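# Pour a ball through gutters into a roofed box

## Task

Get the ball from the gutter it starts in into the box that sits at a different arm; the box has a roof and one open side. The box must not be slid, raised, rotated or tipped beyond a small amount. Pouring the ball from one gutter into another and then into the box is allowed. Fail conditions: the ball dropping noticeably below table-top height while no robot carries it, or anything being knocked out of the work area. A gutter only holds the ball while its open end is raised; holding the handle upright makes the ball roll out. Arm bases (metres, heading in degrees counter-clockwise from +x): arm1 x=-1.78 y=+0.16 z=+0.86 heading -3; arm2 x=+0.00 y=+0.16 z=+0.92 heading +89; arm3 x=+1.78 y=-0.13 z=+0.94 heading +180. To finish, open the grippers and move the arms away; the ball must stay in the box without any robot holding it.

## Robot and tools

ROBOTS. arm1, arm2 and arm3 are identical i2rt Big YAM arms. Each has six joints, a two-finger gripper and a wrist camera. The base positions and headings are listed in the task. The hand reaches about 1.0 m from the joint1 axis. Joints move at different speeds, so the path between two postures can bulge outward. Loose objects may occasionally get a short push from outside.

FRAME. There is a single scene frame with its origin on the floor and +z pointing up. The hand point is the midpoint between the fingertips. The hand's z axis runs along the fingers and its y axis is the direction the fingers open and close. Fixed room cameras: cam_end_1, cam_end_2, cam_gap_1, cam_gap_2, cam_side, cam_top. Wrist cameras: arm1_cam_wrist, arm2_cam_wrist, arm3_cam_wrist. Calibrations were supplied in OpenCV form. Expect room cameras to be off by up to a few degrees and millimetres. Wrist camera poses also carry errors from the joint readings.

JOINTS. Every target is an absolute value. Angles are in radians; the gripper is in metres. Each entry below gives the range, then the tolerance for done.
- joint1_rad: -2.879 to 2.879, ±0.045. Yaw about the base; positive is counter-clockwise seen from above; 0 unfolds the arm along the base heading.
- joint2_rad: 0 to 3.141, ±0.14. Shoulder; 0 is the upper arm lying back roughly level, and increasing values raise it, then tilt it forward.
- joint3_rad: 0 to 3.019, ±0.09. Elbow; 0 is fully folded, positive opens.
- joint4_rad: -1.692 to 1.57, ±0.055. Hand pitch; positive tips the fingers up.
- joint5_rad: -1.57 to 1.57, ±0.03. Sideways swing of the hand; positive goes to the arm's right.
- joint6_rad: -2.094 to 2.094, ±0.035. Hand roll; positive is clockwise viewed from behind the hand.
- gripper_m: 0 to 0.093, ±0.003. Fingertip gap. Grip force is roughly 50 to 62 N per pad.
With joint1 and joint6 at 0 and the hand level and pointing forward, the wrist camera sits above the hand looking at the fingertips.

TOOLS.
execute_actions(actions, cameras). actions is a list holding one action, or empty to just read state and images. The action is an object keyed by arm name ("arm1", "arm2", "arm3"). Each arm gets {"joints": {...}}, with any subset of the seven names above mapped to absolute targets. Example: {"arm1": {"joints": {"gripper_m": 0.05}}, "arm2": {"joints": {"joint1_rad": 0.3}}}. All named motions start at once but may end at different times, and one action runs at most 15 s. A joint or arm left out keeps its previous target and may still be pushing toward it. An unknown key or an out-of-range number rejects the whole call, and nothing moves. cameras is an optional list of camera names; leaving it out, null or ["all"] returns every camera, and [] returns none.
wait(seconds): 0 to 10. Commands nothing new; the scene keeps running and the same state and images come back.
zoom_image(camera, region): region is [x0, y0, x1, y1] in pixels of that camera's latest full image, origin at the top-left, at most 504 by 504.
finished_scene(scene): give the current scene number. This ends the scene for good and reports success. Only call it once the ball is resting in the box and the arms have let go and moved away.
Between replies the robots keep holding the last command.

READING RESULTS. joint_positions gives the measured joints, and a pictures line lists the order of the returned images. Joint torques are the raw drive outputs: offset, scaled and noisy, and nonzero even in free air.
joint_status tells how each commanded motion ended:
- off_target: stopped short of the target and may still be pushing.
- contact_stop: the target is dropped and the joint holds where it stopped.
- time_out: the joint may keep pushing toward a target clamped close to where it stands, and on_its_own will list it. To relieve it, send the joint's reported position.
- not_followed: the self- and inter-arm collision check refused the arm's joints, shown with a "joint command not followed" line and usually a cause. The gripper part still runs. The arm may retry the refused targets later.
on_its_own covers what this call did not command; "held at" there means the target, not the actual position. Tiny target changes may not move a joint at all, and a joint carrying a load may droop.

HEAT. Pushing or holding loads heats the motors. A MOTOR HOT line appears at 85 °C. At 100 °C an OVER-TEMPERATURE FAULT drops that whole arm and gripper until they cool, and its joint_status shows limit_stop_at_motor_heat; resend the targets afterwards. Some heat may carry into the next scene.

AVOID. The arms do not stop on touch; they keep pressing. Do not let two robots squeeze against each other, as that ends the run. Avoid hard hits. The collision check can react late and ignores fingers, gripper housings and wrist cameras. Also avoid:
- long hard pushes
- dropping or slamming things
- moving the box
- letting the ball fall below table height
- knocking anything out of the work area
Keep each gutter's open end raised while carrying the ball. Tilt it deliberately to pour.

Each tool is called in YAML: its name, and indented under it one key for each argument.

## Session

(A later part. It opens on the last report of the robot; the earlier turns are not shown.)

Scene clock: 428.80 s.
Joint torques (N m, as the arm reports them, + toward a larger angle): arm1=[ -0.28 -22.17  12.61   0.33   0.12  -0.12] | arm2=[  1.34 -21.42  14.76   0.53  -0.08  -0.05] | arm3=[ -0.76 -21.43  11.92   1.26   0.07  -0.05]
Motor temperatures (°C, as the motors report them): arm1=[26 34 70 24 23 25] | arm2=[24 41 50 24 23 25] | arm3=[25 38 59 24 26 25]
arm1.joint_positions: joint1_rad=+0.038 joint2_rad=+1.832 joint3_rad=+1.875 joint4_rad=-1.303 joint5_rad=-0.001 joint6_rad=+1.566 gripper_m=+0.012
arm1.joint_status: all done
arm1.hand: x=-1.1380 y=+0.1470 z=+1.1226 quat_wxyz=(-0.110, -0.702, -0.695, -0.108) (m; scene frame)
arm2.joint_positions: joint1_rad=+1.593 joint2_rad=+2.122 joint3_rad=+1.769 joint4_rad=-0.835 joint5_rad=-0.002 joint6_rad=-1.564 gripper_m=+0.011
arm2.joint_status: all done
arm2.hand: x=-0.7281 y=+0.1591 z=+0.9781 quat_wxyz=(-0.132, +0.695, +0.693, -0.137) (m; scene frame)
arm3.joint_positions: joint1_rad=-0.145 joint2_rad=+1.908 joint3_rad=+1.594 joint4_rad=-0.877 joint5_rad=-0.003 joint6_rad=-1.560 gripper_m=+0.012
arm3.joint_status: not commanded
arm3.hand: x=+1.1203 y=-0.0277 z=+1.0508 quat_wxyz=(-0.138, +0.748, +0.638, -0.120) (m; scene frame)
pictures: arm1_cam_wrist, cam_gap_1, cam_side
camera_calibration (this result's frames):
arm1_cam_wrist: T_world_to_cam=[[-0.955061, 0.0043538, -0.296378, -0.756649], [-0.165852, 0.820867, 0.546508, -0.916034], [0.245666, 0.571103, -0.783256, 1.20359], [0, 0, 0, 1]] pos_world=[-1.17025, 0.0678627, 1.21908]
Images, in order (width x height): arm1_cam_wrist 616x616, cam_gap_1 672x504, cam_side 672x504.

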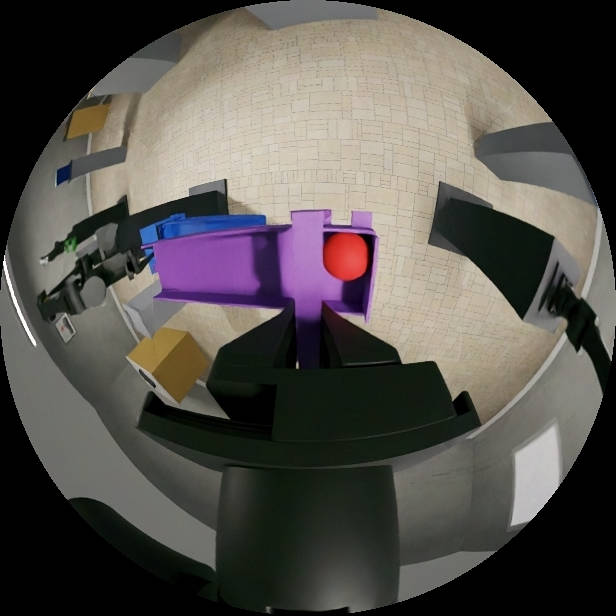

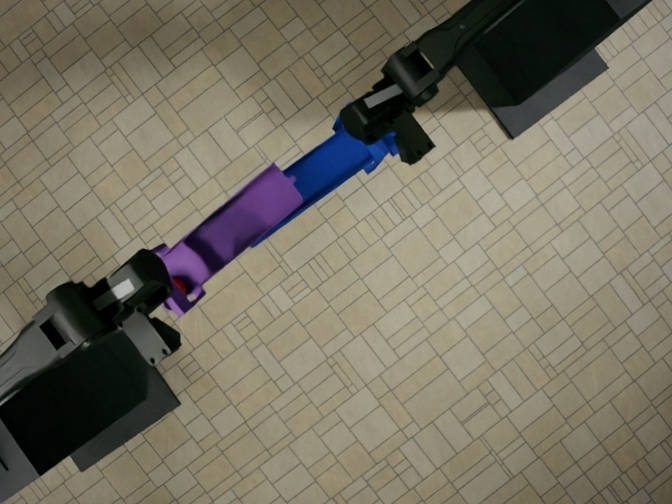

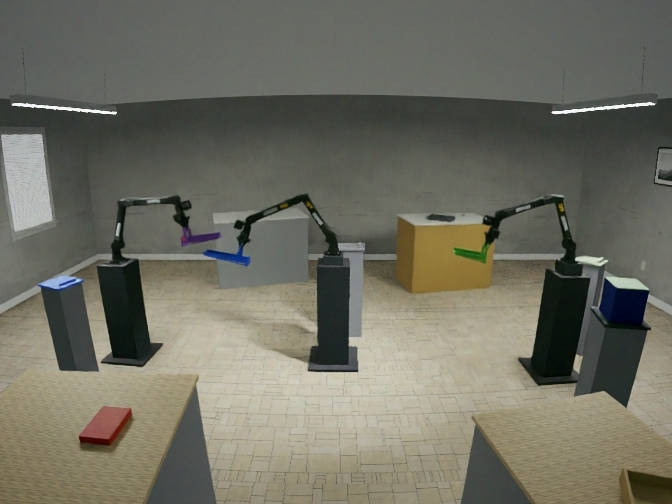

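execute_actions:
  actions:
    - {"arm1":{"joints":{"joint1_rad":0.06,"joint4_rad":-1.42}}}
  cameras: ["arm1_cam_wrist","cam_gap_1","cam_side"]

zoom_image:
  camera: "cam_gap_1"
  region: [130, 90, 430, 320]

zoom_image:
  camera: "cam_side"
  region: [150, 180, 350, 290]

Scene clock: 436.97 s.
Joint torques (N m, as the arm reports them, + toward a larger angle): arm1=[ -0.28 -21.98  12.44   0.09   0.12  -0.12] | arm2=[  1.38 -21.84  14.88   0.6   -0.08  -0.05] | arm3=[ -0.78 -22.69  11.84   1.27   0.05  -0.06]
Motor temperatures (°C, as the motors report them): arm1=[26 35 70 24 23 25] | arm2=[24 40 51 24 23 25] | arm3=[25 38 60 24 26 25]
arm1.joint_positions: joint1_rad=+0.054 joint2_rad=+1.832 joint3_rad=+1.875 joint4_rad=-1.412 joint5_rad=-0.001 joint6_rad=+1.566 gripper_m=+0.012
arm1.joint_status: all done
arm1.hand: x=-1.1638 y=+0.1570 z=+1.1159 quat_wxyz=(-0.071, -0.701, -0.706, -0.071) (m; scene frame)
arm2.joint_positions: joint1_rad=+1.593 joint2_rad=+2.122 joint3_rad=+1.769 joint4_rad=-0.835 joint5_rad=-0.002 joint6_rad=-1.564 gripper_m=+0.011
arm2.joint_status: not commanded
arm2.hand: x=-0.7281 y=+0.1591 z=+0.9781 quat_wxyz=(-0.132, +0.695, +0.693, -0.137) (m; scene frame)
arm3.joint_positions: joint1_rad=-0.145 joint2_rad=+1.908 joint3_rad=+1.594 joint4_rad=-0.877 joint5_rad=-0.003 joint6_rad=-1.560 gripper_m=+0.012
arm3.joint_status: not commanded
arm3.hand: x=+1.1203 y=-0.0277 z=+1.0508 quat_wxyz=(-0.138, +0.748, +0.638, -0.120) (m; scene frame)
pictures: arm1_cam_wrist, cam_gap_1, cam_side
camera_calibration (this result's frames):
arm1_cam_wrist: T_world_to_cam=[[-0.981532, -0.0106327, -0.191001, -0.929366], [-0.118325, 0.818282, 0.562507, -0.886966], [0.150312, 0.574719, -0.804428, 1.11102], [0, 0, 0, 1]] pos_world=[-1.18415, 0.0773814, 1.21515]
Images, in order (width x height): arm1_cam_wrist 616x616, cam_gap_1 672x504, cam_side 672x504.

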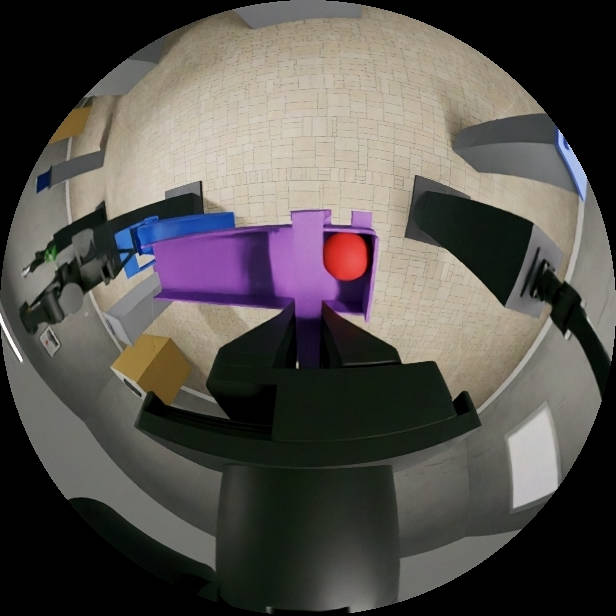

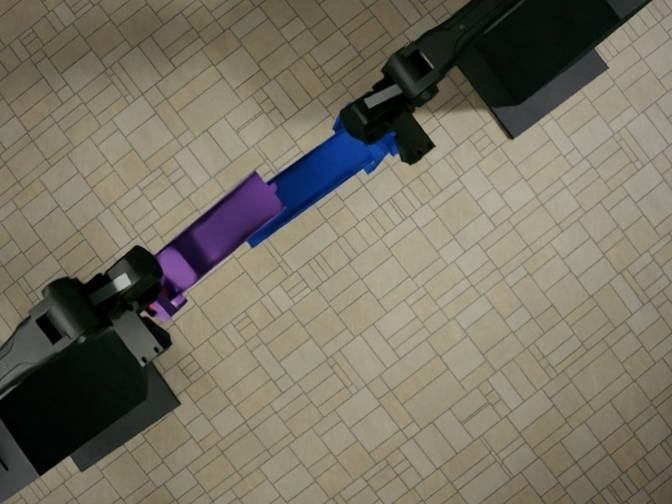

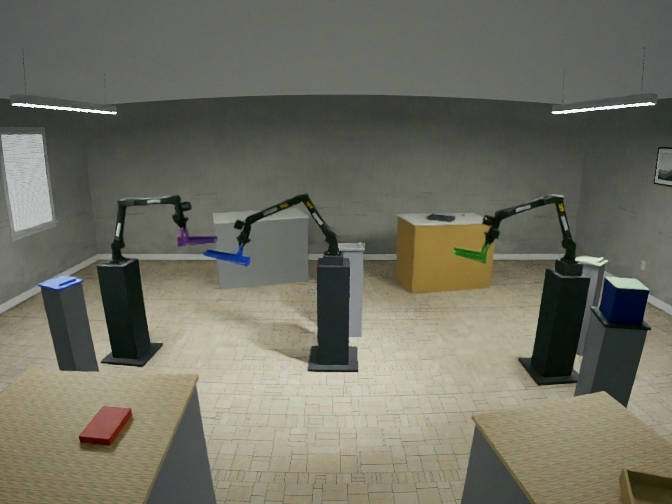

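Region (130, 90, 430, 320) of cam_gap_1's 672x504 image, scaled by 1.680, with more detail than that image has; it fills the top 386 rows of this view, and the rest is white.

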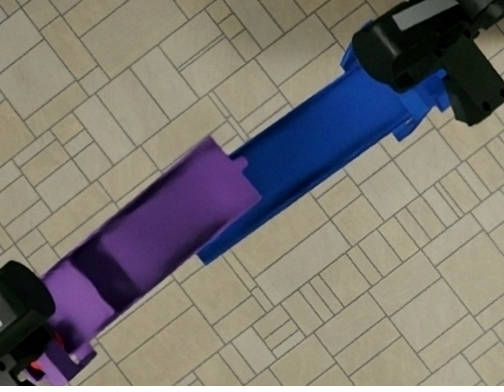

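Region (150, 180, 350, 290) of cam_side's 672x504 image, scaled by 2.520, with more detail than that image has; it fills the top 277 rows of this view, and the rest is white.

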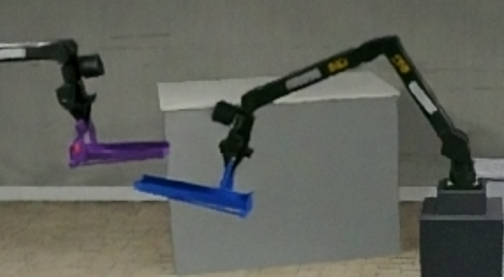

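execute_actions:
  actions:
    - {"arm1":{"joints":{"joint4_rad":-1.48}}}
  cameras: ["arm1_cam_wrist","cam_gap_1","cam_side"]

Scene clock: 465.50 s.
Joint torques (N m, as the arm reports them, + toward a larger angle): arm1=[ -0.27 -21.78  12.35   0.     0.13  -0.11] | arm2=[  1.35 -21.88  14.91   0.59  -0.08  -0.05] | arm3=[ -0.61 -22.51  11.91   1.32   0.04  -0.06]
Motor temperatures (°C, as the motors report them): arm1=[26 35 69 24 23 25] | arm2=[24 41 52 24 23 25] | arm3=[25 38 61 24 26 25]
arm1.joint_positions: joint1_rad=+0.054 joint2_rad=+1.832 joint3_rad=+1.875 joint4_rad=-1.470 joint5_rad=-0.001 joint6_rad=+1.566 gripper_m=+0.012
arm1.joint_status: all done
arm1.hand: x=-1.1780 y=+0.1570 z=+1.1134 quat_wxyz=(-0.050, -0.703, -0.708, -0.051) (m; scene frame)
arm2.joint_positions: joint1_rad=+1.593 joint2_rad=+2.122 joint3_rad=+1.769 joint4_rad=-0.835 joint5_rad=-0.002 joint6_rad=-1.564 gripper_m=+0.011
arm2.joint_status: not commanded
arm2.hand: x=-0.7281 y=+0.1591 z=+0.9781 quat_wxyz=(-0.132, +0.695, +0.693, -0.137) (m; scene frame)
arm3.joint_positions: joint1_rad=-0.145 joint2_rad=+1.908 joint3_rad=+1.594 joint4_rad=-0.877 joint5_rad=-0.003 joint6_rad=-1.560 gripper_m=+0.012
arm3.joint_status: not commanded
arm3.hand: x=+1.1203 y=-0.0277 z=+1.0508 quat_wxyz=(-0.138, +0.748, +0.638, -0.120) (m; scene frame)
pictures: arm1_cam_wrist, cam_gap_1, cam_side
camera_calibration (this result's frames):
arm1_cam_wrist: T_world_to_cam=[[-0.991053, -0.0106506, -0.133041, -1.01955], [-0.0850973, 0.818343, 0.568395, -0.854667], [0.10282, 0.574632, -0.811928, 1.06361], [0, 0, 0, 1]] pos_world=[-1.19252, 0.077366, 1.21372]
Images, in order (width x height): arm1_cam_wrist 616x616, cam_gap_1 672x504, cam_side 672x504.

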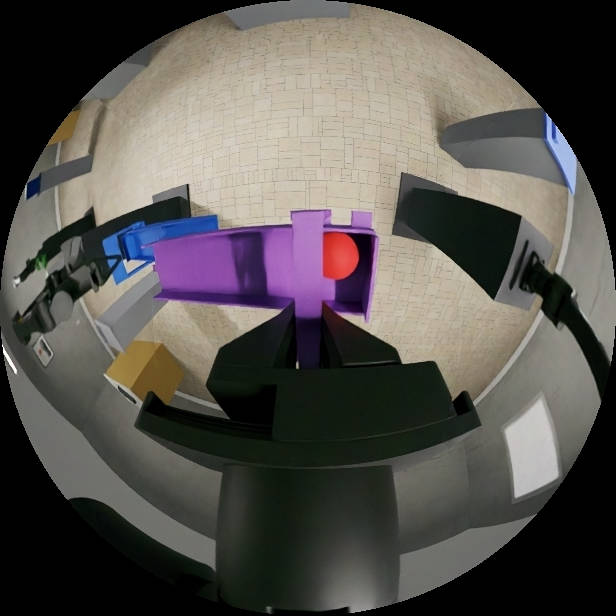

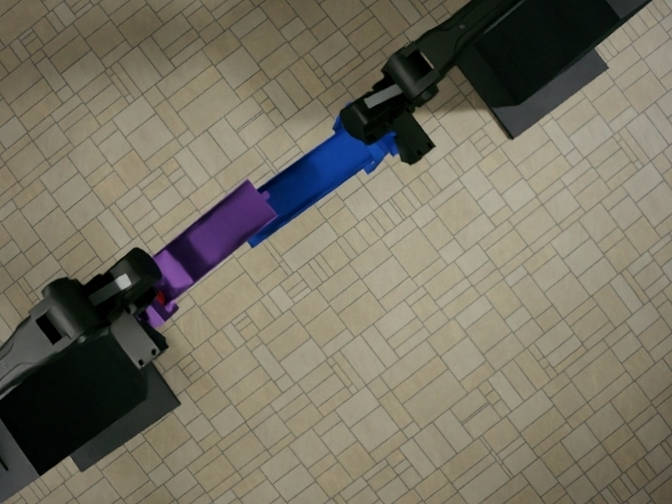

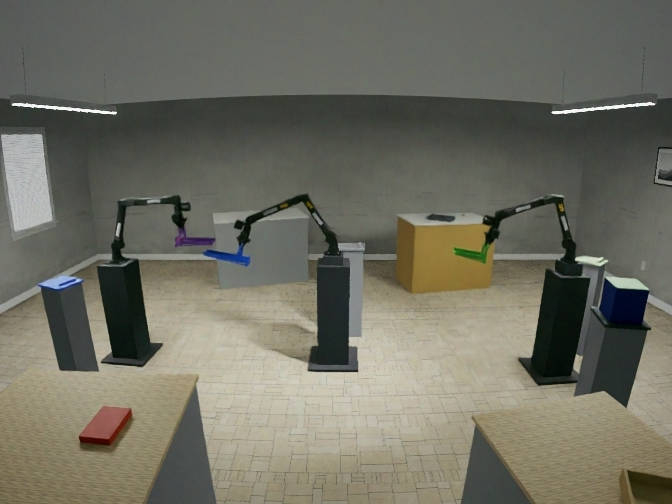

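zoom_image:
  camera: "cam_gap_1"
  region: [130, 90, 430, 320]

zoom_image:
  camera: "cam_side"
  region: [150, 190, 310, 290]

Region (130, 90, 430, 320) of cam_gap_1's 672x504 image, scaled by 1.680, with more detail than that image has; it fills the top 386 rows of this view, and the rest is white.

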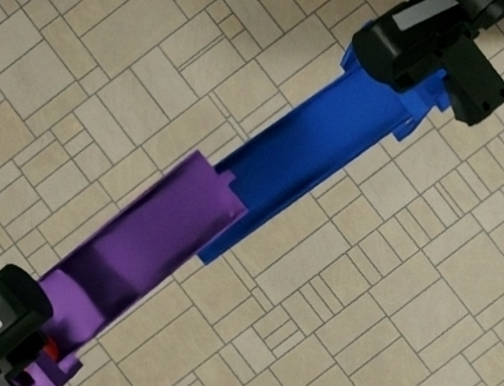

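Region (150, 190, 310, 290) of cam_side's 672x504 image, scaled by 3.150, with more detail than that image has; it fills the top 315 rows of this view, and the rest is white.

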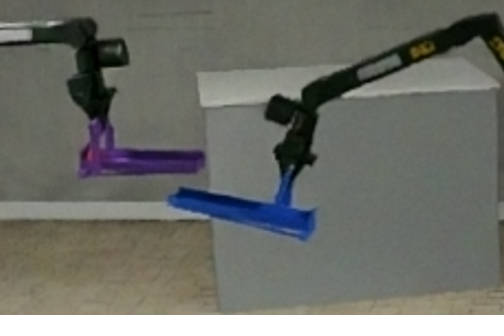

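execute_actions:
  actions:
    - {"arm1":{"joints":{"joint4_rad":-1.53}}}
  cameras: ["arm1_cam_wrist","cam_gap_1","cam_side"]

Scene clock: 485.33 s.
Joint torques (N m, as the arm reports them, + toward a larger angle): arm1=[ -0.38 -21.71  12.35  -0.18   0.13  -0.11] | arm2=[  1.43 -21.91  14.87   0.81  -0.16  -0.02] | arm3=[ -0.24 -22.29  11.83   1.38   0.13  -0.01]
Motor temperatures (°C, as the motors report them): arm1=[26 35 69 24 22 25] | arm2=[24 41 53 24 23 25] | arm3=[25 39 62 24 26 25]
arm1.joint_positions: joint1_rad=+0.054 joint2_rad=+1.832 joint3_rad=+1.875 joint4_rad=-1.520 joint5_rad=-0.001 joint6_rad=+1.566 gripper_m=+0.012
arm1.joint_status: all done
arm1.hand: x=-1.1901 y=+0.1569 z=+1.1120 quat_wxyz=(-0.033, -0.704, -0.709, -0.033) (m; scene frame)
arm2.joint_positions: joint1_rad=+1.591 joint2_rad=+2.123 joint3_rad=+1.769 joint4_rad=-0.840 joint5_rad=+0.000 joint6_rad=-1.567 gripper_m=+0.011
arm2.joint_status: not commanded
arm2.hand: x=-0.7270 y=+0.1607 z=+0.9771 quat_wxyz=(-0.132, +0.695, +0.694, -0.134) (m; scene frame)
arm3.joint_positions: joint1_rad=-0.145 joint2_rad=+1.908 joint3_rad=+1.594 joint4_rad=-0.877 joint5_rad=-0.003 joint6_rad=-1.560 gripper_m=+0.012
arm3.joint_status: not commanded
arm3.hand: x=+1.1203 y=-0.0277 z=+1.0508 quat_wxyz=(-0.138, +0.748, +0.638, -0.120) (m; scene frame)
pictures: arm1_cam_wrist, cam_gap_1, cam_side
camera_calibration (this result's frames):
arm1_cam_wrist: T_world_to_cam=[[-0.99643, -0.0106608, -0.083749, -1.09295], [-0.0568187, 0.818395, 0.571841, -0.825054], [0.0624435, 0.574558, -0.816079, 1.02029], [0, 0, 0, 1]] pos_world=[-1.19964, 0.077353, 1.2129]
Images, in order (width x height): arm1_cam_wrist 616x616, cam_gap_1 672x504, cam_side 672x504.

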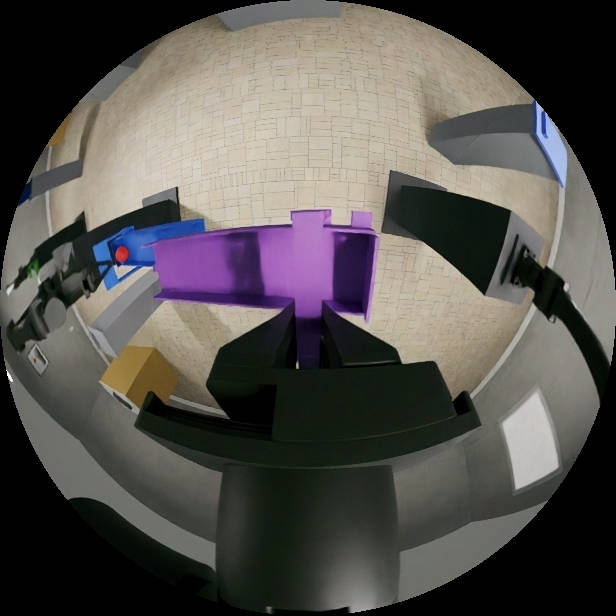

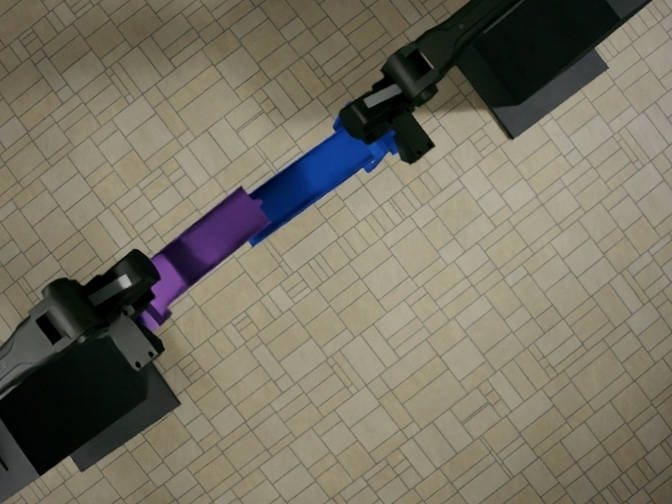

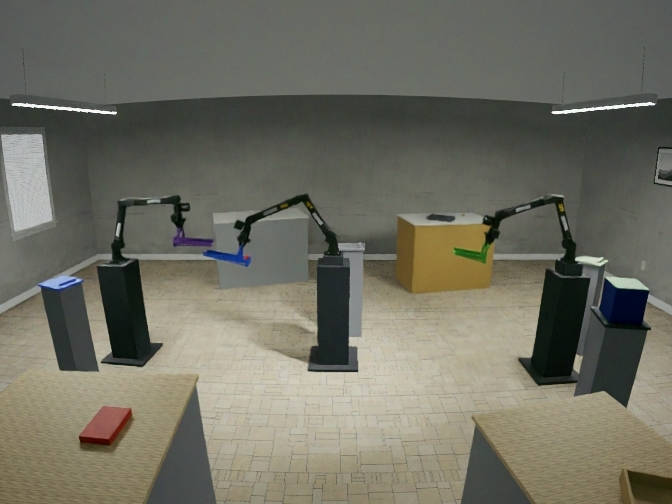

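execute_actions:
  actions:
    - {"arm1":{"joints":{"joint2_rad":1.58,"joint4_rad":-1.45}}}
  cameras: ["cam_side"]

Scene clock: 502.17 s.
Joint torques (N m, as the arm reports them, + toward a larger angle): arm1=[ -0.22 -17.    10.54   1.39   0.12  -0.13] | arm2=[  1.44 -21.92  14.86   0.83  -0.17  -0.02] | arm3=[ -0.51 -22.55  11.82   1.46   0.03  -0.03]
Motor temperatures (°C, as the motors report them): arm1=[26 35 69 24 22 25] | arm2=[24 41 53 23 23 25] | arm3=[25 39 62 24 26 25]
arm1.joint_positions: joint1_rad=+0.054 joint2_rad=+1.590 joint3_rad=+1.900 joint4_rad=-1.468 joint5_rad=-0.001 joint6_rad=+1.566 gripper_m=+0.012
arm1.joint_status: all done
arm1.hand: x=-1.2207 y=+0.1569 z=+1.2610 quat_wxyz=(-0.145, -0.690, -0.694, -0.145) (m; scene frame)
arm2.joint_positions: joint1_rad=+1.591 joint2_rad=+2.123 joint3_rad=+1.769 joint4_rad=-0.840 joint5_rad=+0.000 joint6_rad=-1.567 gripper_m=+0.011
arm2.joint_status: not commanded
arm2.hand: x=-0.7270 y=+0.1607 z=+0.9771 quat_wxyz=(-0.132, +0.695, +0.694, -0.134) (m; scene frame)
arm3.joint_positions: joint1_rad=-0.145 joint2_rad=+1.908 joint3_rad=+1.594 joint4_rad=-0.877 joint5_rad=-0.003 joint6_rad=-1.560 gripper_m=+0.012
arm3.joint_status: not commanded
arm3.hand: x=+1.1203 y=-0.0277 z=+1.0508 quat_wxyz=(-0.138, +0.748, +0.638, -0.120) (m; scene frame)
pictures: cam_side
Images, in order (width x height): cam_side 672x504.

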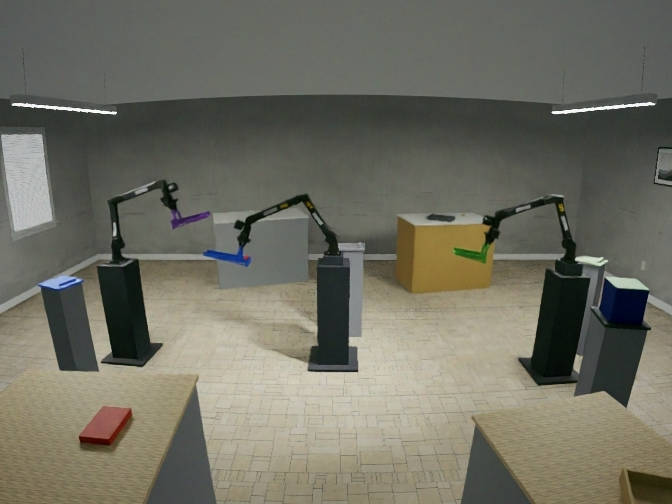

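execute_actions:
  actions:
    - {"arm1":{"joints":{"joint1_rad":-2.068,"joint3_rad":1.62,"joint4_rad":-1.27,"joint5_rad":-0.212,"joint6_rad":-0.154}},"arm2":{"joints":{"joint2_rad":1.93,"joint4_rad":-0.95}}}
  cameras: ["cam_side","arm2_cam_wrist"]

Scene clock: 541.00 s.
Joint torques (N m, as the arm reports them, + toward a larger angle): arm1=[ -0.17 -19.91   8.54   0.84  -0.42  -0.2 ] | arm2=[  1.5  -19.9   14.67   0.89  -0.16  -0.02] | arm3=[ -0.05 -22.6   12.2    1.38   0.09  -0.01]
Motor temperatures (°C, as the motors report them): arm1=[26 34 64 24 22 25] | arm2=[24 42 54 23 23 25] | arm3=[25 40 63 24 26 25]
arm1.joint_positions: joint1_rad=-2.077 joint2_rad=+1.610 joint3_rad=+1.615 joint4_rad=-1.276 joint5_rad=-0.207 joint6_rad=-0.147 gripper_m=+0.012
arm1.joint_status: all done
arm1.hand: x=-2.0458 y=-0.3355 z=+1.1389 quat_wxyz=(-0.155, -0.814, -0.552, +0.092) (m; scene frame)
arm2.joint_positions: joint1_rad=+1.591 joint2_rad=+1.925 joint3_rad=+1.778 joint4_rad=-0.943 joint5_rad=+0.000 joint6_rad=-1.567 gripper_m=+0.011
arm2.joint_status: all done
arm2.hand: x=-0.7081 y=+0.1611 z=+1.1089 quat_wxyz=(-0.167, +0.687, +0.686, -0.170) (m; scene frame)
arm3.joint_positions: joint1_rad=-0.145 joint2_rad=+1.908 joint3_rad=+1.594 joint4_rad=-0.877 joint5_rad=-0.003 joint6_rad=-1.560 gripper_m=+0.012
arm3.joint_status: not commanded
arm3.hand: x=+1.1203 y=-0.0277 z=+1.0508 quat_wxyz=(-0.138, +0.748, +0.638, -0.120) (m; scene frame)
pictures: arm2_cam_wrist, cam_side
camera_calibration (this result's frames):
arm2_cam_wrist: T_world_to_cam=[[-0.891499, 0.00222488, 0.453017, -1.13357], [0.261473, 0.819137, 0.510535, -0.505668], [-0.369947, 0.573593, -0.730842, 0.580995], [0, 0, 0, 1]] pos_world=[-0.663421, 0.0834787, 1.1963]
Images, in order (width x height): arm2_cam_wrist 616x616, cam_side 672x504.

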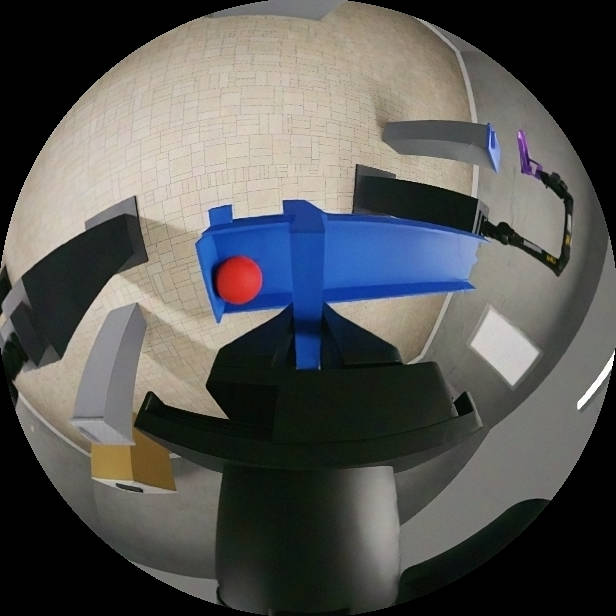

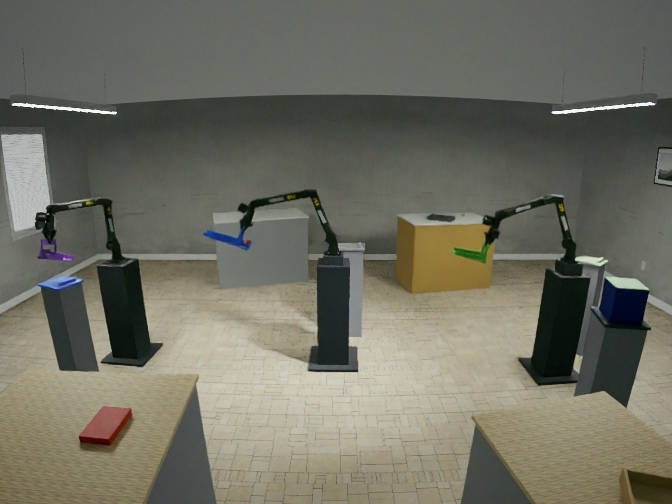

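execute_actions:
  actions:
    - {"arm1":{"joints":{"joint1_rad":-2.060,"joint2_rad":1.74,"joint3_rad":1.557,"joint4_rad":-1.28,"joint6_rad":-0.16}},"arm2":{"joints":{"joint3_rad":2.06,"joint4_rad":-1.15}}}
  cameras: ["cam_side","arm1_cam_wrist"]

Scene clock: 546.47 s.
Joint torques (N m, as the arm reports them, + toward a larger angle): arm1=[ -0.09 -21.81   8.52   0.15  -0.39  -0.21] | arm2=[  1.45 -21.42  15.89   0.78  -0.16  -0.01] | arm3=[ -0.11 -22.58  11.81   1.33   0.06  -0.03]
Motor temperatures (°C, as the motors report them): arm1=[26 34 62 24 23 25] | arm2=[24 42 54 23 23 25] | arm3=[25 40 63 24 26 25]
arm1.joint_positions: joint1_rad=-2.069 joint2_rad=+1.766 joint3_rad=+1.546 joint4_rad=-1.276 joint5_rad=-0.207 joint6_rad=-0.153 gripper_m=+0.012
arm1.joint_status: all done
arm1.hand: x=-2.0389 y=-0.3335 z=+1.0261 quat_wxyz=(-0.109, -0.825, -0.554, -0.010) (m; scene frame)
arm2.joint_positions: joint1_rad=+1.591 joint2_rad=+1.941 joint3_rad=+2.014 joint4_rad=-1.142 joint5_rad=+0.000 joint6_rad=-1.567 gripper_m=+0.011
arm2.joint_status: all done
arm2.hand: x=-0.7211 y=+0.1612 z=+1.1922 quat_wxyz=(-0.175, +0.685, +0.684, -0.177) (m; scene frame)
arm3.joint_positions: joint1_rad=-0.145 joint2_rad=+1.908 joint3_rad=+1.594 joint4_rad=-0.877 joint5_rad=-0.003 joint6_rad=-1.560 gripper_m=+0.012
arm3.joint_status: not commanded
arm3.hand: x=+1.1203 y=-0.0277 z=+1.0508 quat_wxyz=(-0.138, +0.748, +0.638, -0.120) (m; scene frame)
pictures: arm1_cam_wrist, cam_side
camera_calibration (this result's frames):
arm1_cam_wrist: T_world_to_cam=[[-0.915043, 0.360114, -0.181696, -1.56108], [0.23928, 0.84727, 0.474215, 0.290721], [0.324717, 0.390451, -0.861456, 1.80482], [0, 0, 0, 1]] pos_world=[-2.08408, -0.388847, 1.13327]
Images, in order (width x height): arm1_cam_wrist 616x616, cam_side 672x504.

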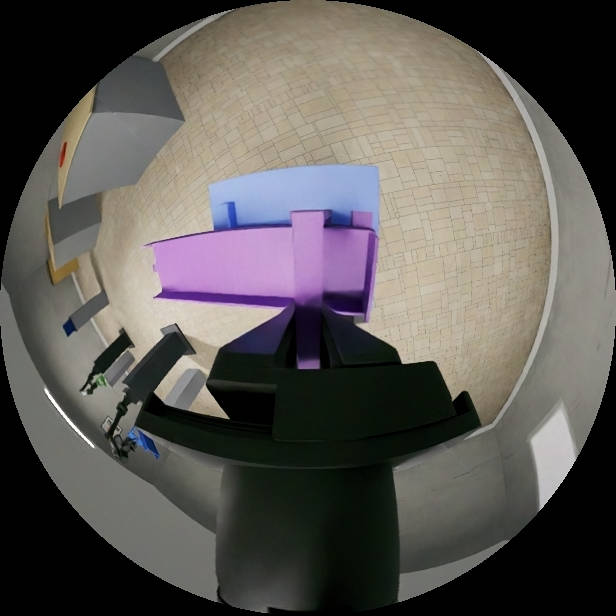

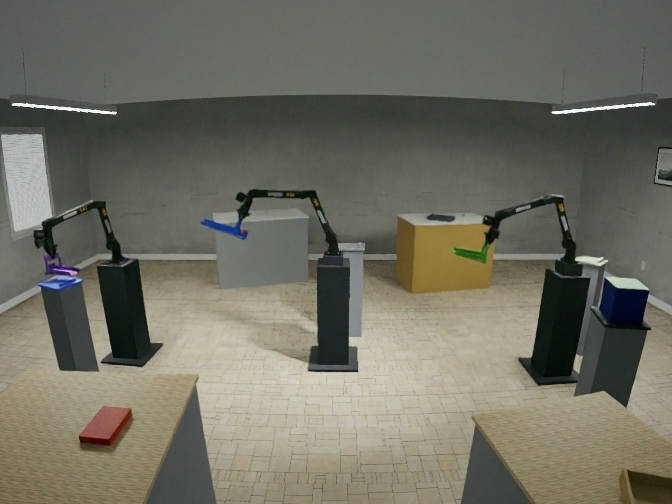

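execute_actions:
  actions:
    - {"arm1":{"joints":{"joint2_rad":1.775,"joint3_rad":1.495,"joint4_rad":-1.17}},"arm2":{"joints":{"joint1_rad":-1.60}}}
  cameras: ["cam_side","arm1_cam_wrist","cam_gap_2","arm2_cam_wrist"]

Scene clock: 555.30 s.
Joint torques (N m, as the arm reports them, + toward a larger angle): arm1=[ -0.18 -19.04   7.62   0.88  -0.38  -0.21] | arm2=[  1.68 -22.99  15.57   0.94  -0.16  -0.01] | arm3=[ -0.85 -22.51  12.02   1.47   0.02  -0.09]
Motor temperatures (°C, as the motors report them): arm1=[26 34 61 24 23 25] | arm2=[24 42 55 23 23 25] | arm3=[25 40 63 24 26 25]
arm1.joint_positions: joint1_rad=-2.069 joint2_rad=+1.776 joint3_rad=+1.495 joint4_rad=-1.186 joint5_rad=-0.208 joint6_rad=-0.154 gripper_m=+0.012
arm1.joint_status: all done
arm1.hand: x=-2.0414 y=-0.3376 z=+1.0027 quat_wxyz=(-0.116, -0.824, -0.555, +0.003) (m; scene frame)
arm2.joint_positions: joint1_rad=-1.595 joint2_rad=+1.953 joint3_rad=+2.014 joint4_rad=-1.144 joint5_rad=+0.000 joint6_rad=-1.568 gripper_m=+0.011
arm2.joint_status: all done
arm2.hand: x=+0.7223 y=+0.1321 z=+1.1817 quat_wxyz=(-0.166, +0.671, -0.701, +0.175) (m; scene frame)
arm3.joint_positions: joint1_rad=-0.145 joint2_rad=+1.908 joint3_rad=+1.594 joint4_rad=-0.877 joint5_rad=-0.003 joint6_rad=-1.560 gripper_m=+0.012
arm3.joint_status: not commanded
arm3.hand: x=+1.1203 y=-0.0277 z=+1.0508 quat_wxyz=(-0.138, +0.748, +0.638, -0.120) (m; scene frame)
pictures: arm1_cam_wrist, arm2_cam_wrist, cam_gap_2, cam_side
camera_calibration (this result's frames):
arm1_cam_wrist: T_world_to_cam=[[-0.918005, 0.354912, -0.176932, -1.57866], [0.24552, 0.859013, 0.44924, 0.347602], [0.311428, 0.368964, -0.875716, 1.76701], [0, 0, 0, 1]] pos_world=[-2.08486, -0.390277, 1.11193]
arm2_cam_wrist: T_world_to_cam=[[0.888425, -0.0387631, 0.457382, -1.17668], [-0.299454, -0.804133, 0.513515, -0.277044], [0.34789, -0.593184, -0.72602, 0.80998], [0, 0, 0, 1]] pos_world=[0.680648, 0.212076, 1.26852]
Images, in order (width x height): arm1_cam_wrist 616x616, arm2_cam_wrist 616x616, cam_gap_2 672x504, cam_side 672x504.

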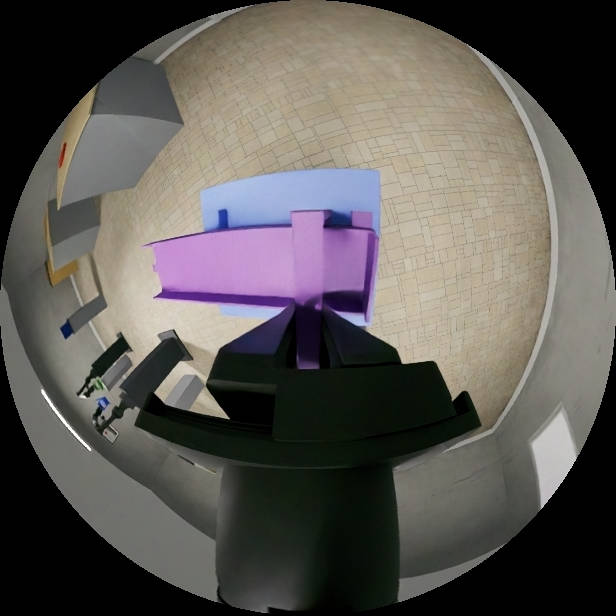

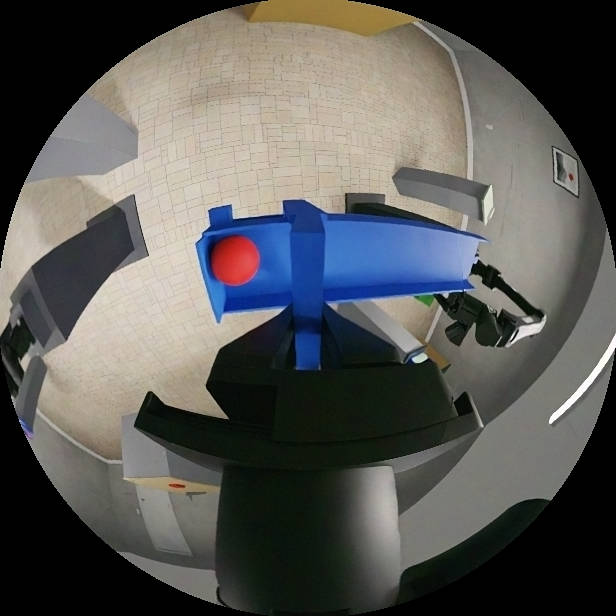

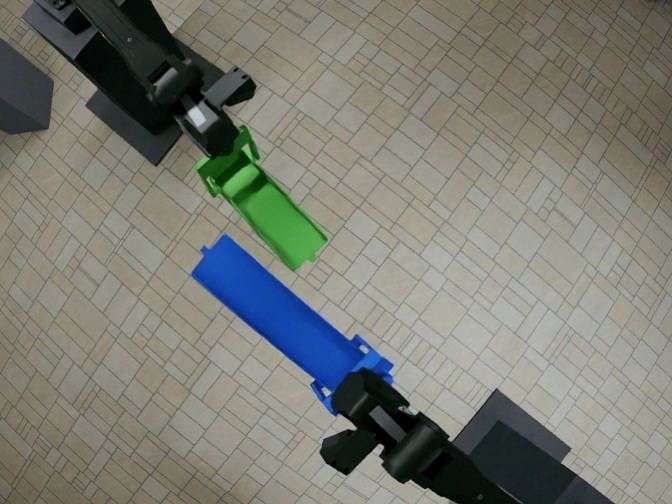

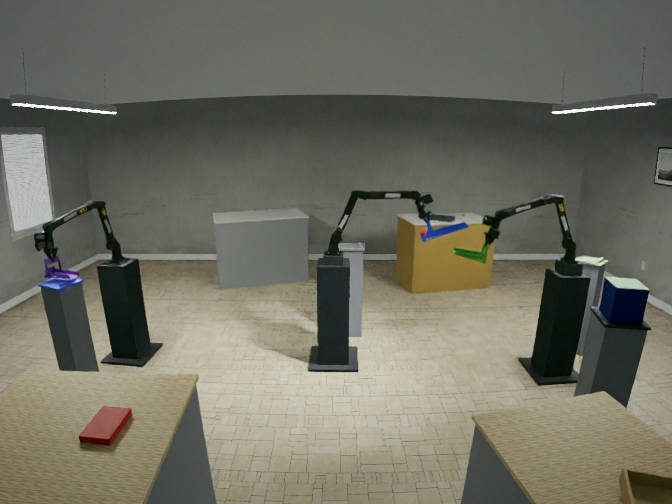

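execute_actions:
  actions:
    - {"arm1":{"joints":{"joint2_rad":1.795,"joint3_rad":1.453,"joint4_rad":-1.105}},"arm2":{"joints":{"joint1_rad":-1.722}}}
  cameras: ["cam_side","arm1_cam_wrist","cam_gap_2"]

zoom_image:
  camera: "cam_side"
  region: [400, 180, 520, 270]

zoom_image:
  camera: "cam_side"
  region: [20, 220, 120, 300]

Scene clock: 571.37 s.
Joint torques (N m, as the arm reports them, + toward a larger angle): arm1=[ -0.04 -19.2    7.35   0.85  -0.38  -0.2 ] | arm2=[  1.74 -22.63  15.74   0.95  -0.13   0.  ] | arm3=[ -0.36 -22.87  11.84   1.22   0.13  -0.04]
Motor temperatures (°C, as the motors report them): arm1=[26 34 58 24 23 25] | arm2=[24 43 56 23 23 25] | arm3=[25 40 64 24 26 25]
arm1.joint_positions: joint1_rad=-2.069 joint2_rad=+1.796 joint3_rad=+1.454 joint4_rad=-1.121 joint5_rad=-0.208 joint6_rad=-0.154 gripper_m=+0.012
arm1.joint_status: all done
arm1.hand: x=-2.0418 y=-0.3384 z=+0.9777 quat_wxyz=(-0.116, -0.824, -0.555, +0.005) (m; scene frame)
arm2.joint_positions: joint1_rad=-1.718 joint2_rad=+1.953 joint3_rad=+2.014 joint4_rad=-1.144 joint5_rad=+0.001 joint6_rad=-1.568 gripper_m=+0.011
arm2.joint_status: all done
arm2.hand: x=+0.7131 y=+0.0436 z=+1.1820 quat_wxyz=(-0.155, +0.627, -0.741, +0.185) (m; scene frame)
arm3.joint_positions: joint1_rad=-0.145 joint2_rad=+1.908 joint3_rad=+1.594 joint4_rad=-0.877 joint5_rad=-0.003 joint6_rad=-1.560 gripper_m=+0.012
arm3.joint_status: not commanded
arm3.hand: x=+1.1203 y=-0.0277 z=+1.0508 quat_wxyz=(-0.138, +0.748, +0.638, -0.120) (m; scene frame)
pictures: arm1_cam_wrist, cam_gap_2, cam_side
camera_calibration (this result's frames):
arm1_cam_wrist: T_world_to_cam=[[-0.918392, 0.354279, -0.176189, -1.58498], [0.2465, 0.860614, 0.445625, 0.365713], [0.309506, 0.365827, -0.877711, 1.74253], [0, 0, 0, 1]] pos_world=[-2.0851, -0.390675, 1.08721]
Images, in order (width x height): arm1_cam_wrist 616x616, cam_gap_2 672x504, cam_side 672x504.

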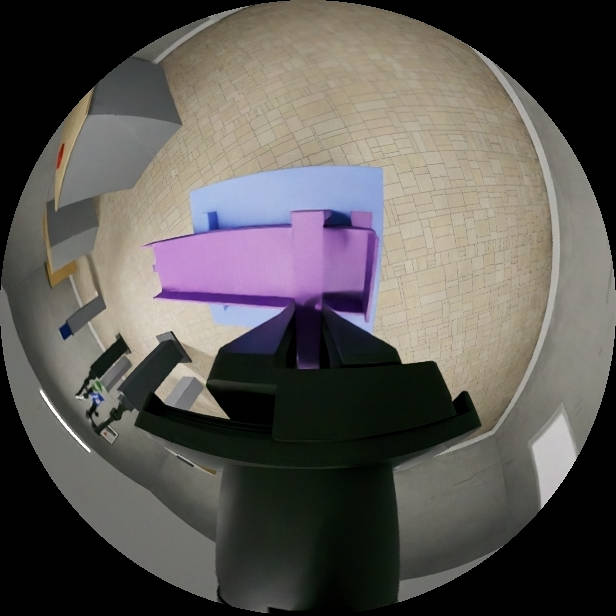

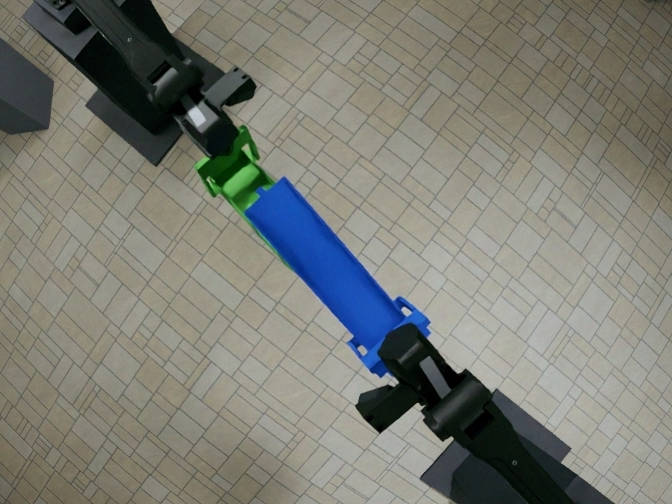

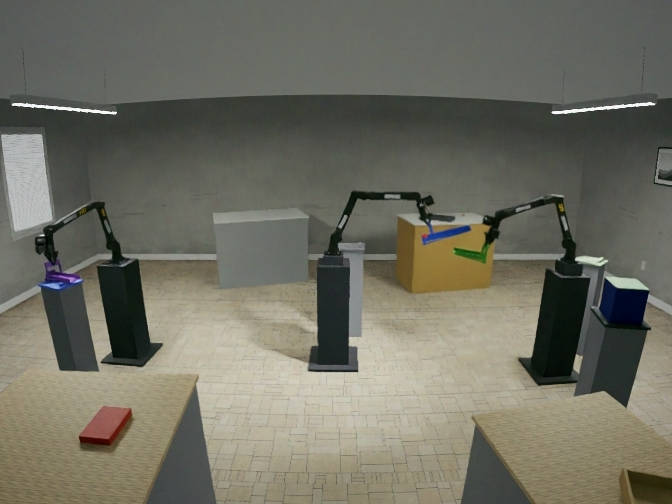

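Region (400, 180, 520, 270) of cam_side's 672x504 image, scaled by 4.200, with more detail than that image has; it fills the top 378 rows of this view, and the rest is white.

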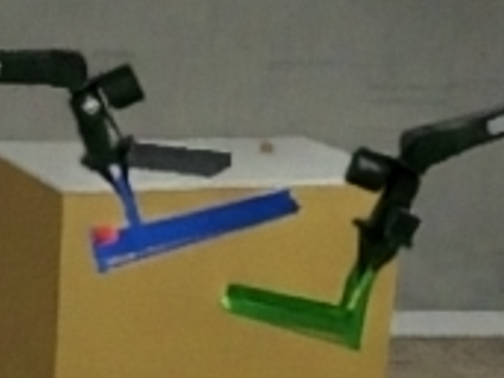

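Region (20, 220, 120, 300) of cam_side's 672x504 image, scaled by 5.040, with more detail than that image has; it fills the top 403 rows of this view, and the rest is white.

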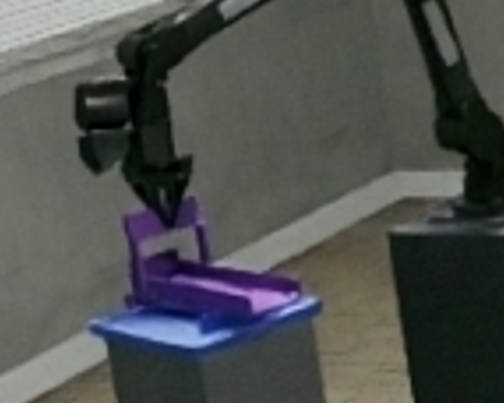

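execute_actions:
  actions:
    - {"arm1":{"joints":{"joint2_rad":1.812}},"arm2":{"joints":{"joint4_rad":-1.30}},"arm3":{"joints":{"joint2_rad":1.97,"joint1_rad":-0.151}}}
  cameras: ["cam_side","cam_gap_2"]

Scene clock: 596.10 s.
Joint torques (N m, as the arm reports them, + toward a larger angle): arm1=[ -0.08 -18.06   7.38   0.85  -0.29  -0.21] | arm2=[  1.35 -22.32  15.48   0.51  -0.17  -0.02] | arm3=[ -0.36 -23.55  11.68   1.08   0.07  -0.07]
Motor temperatures (°C, as the motors report them): arm1=[26 34 56 24 23 25] | arm2=[24 43 57 23 23 25] | arm3=[25 40 64 24 26 25]
arm1.joint_positions: joint1_rad=-2.069 joint2_rad=+1.801 joint3_rad=+1.454 joint4_rad=-1.121 joint5_rad=-0.210 joint6_rad=-0.154 gripper_m=+0.012
arm1.joint_status: all done
arm1.hand: x=-2.0415 y=-0.3384 z=+0.9751 quat_wxyz=(-0.116, -0.824, -0.555, +0.003) (m; scene frame)
arm2.joint_positions: joint1_rad=-1.718 joint2_rad=+1.953 joint3_rad=+2.014 joint4_rad=-1.290 joint5_rad=+0.001 joint6_rad=-1.568 gripper_m=+0.011
arm2.joint_status: all done
arm2.hand: x=+0.6808 y=+0.0489 z=+1.1676 quat_wxyz=(-0.109, +0.636, -0.753, +0.130) (m; scene frame)
arm3.joint_positions: joint1_rad=-0.145 joint2_rad=+1.985 joint3_rad=+1.594 joint4_rad=-0.876 joint5_rad=-0.003 joint6_rad=-1.560 gripper_m=+0.012
arm3.joint_status: all done
arm3.hand: x=+1.1236 y=-0.0280 z=+1.0018 quat_wxyz=(-0.110, +0.753, +0.641, -0.095) (m; scene frame)
pictures: cam_gap_2, cam_side
Images, in order (width x height): cam_gap_2 672x504, cam_side 672x504.

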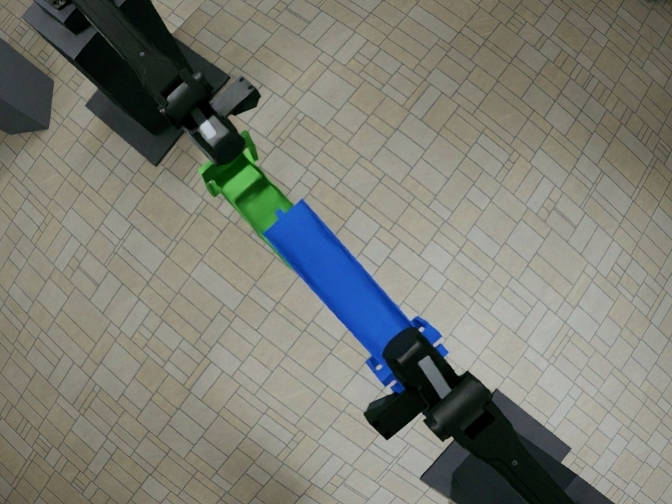

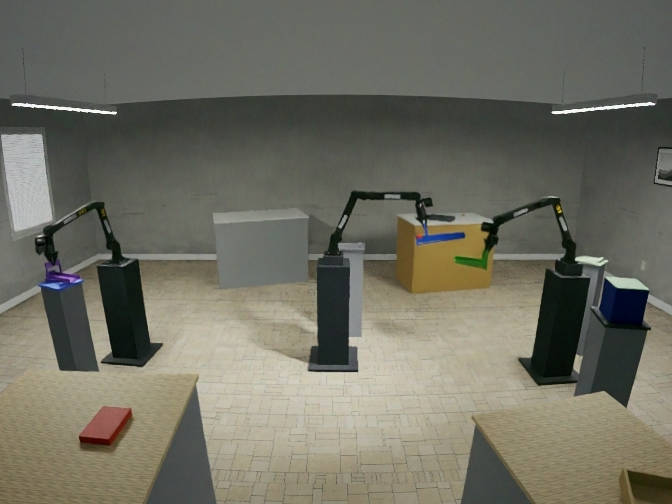

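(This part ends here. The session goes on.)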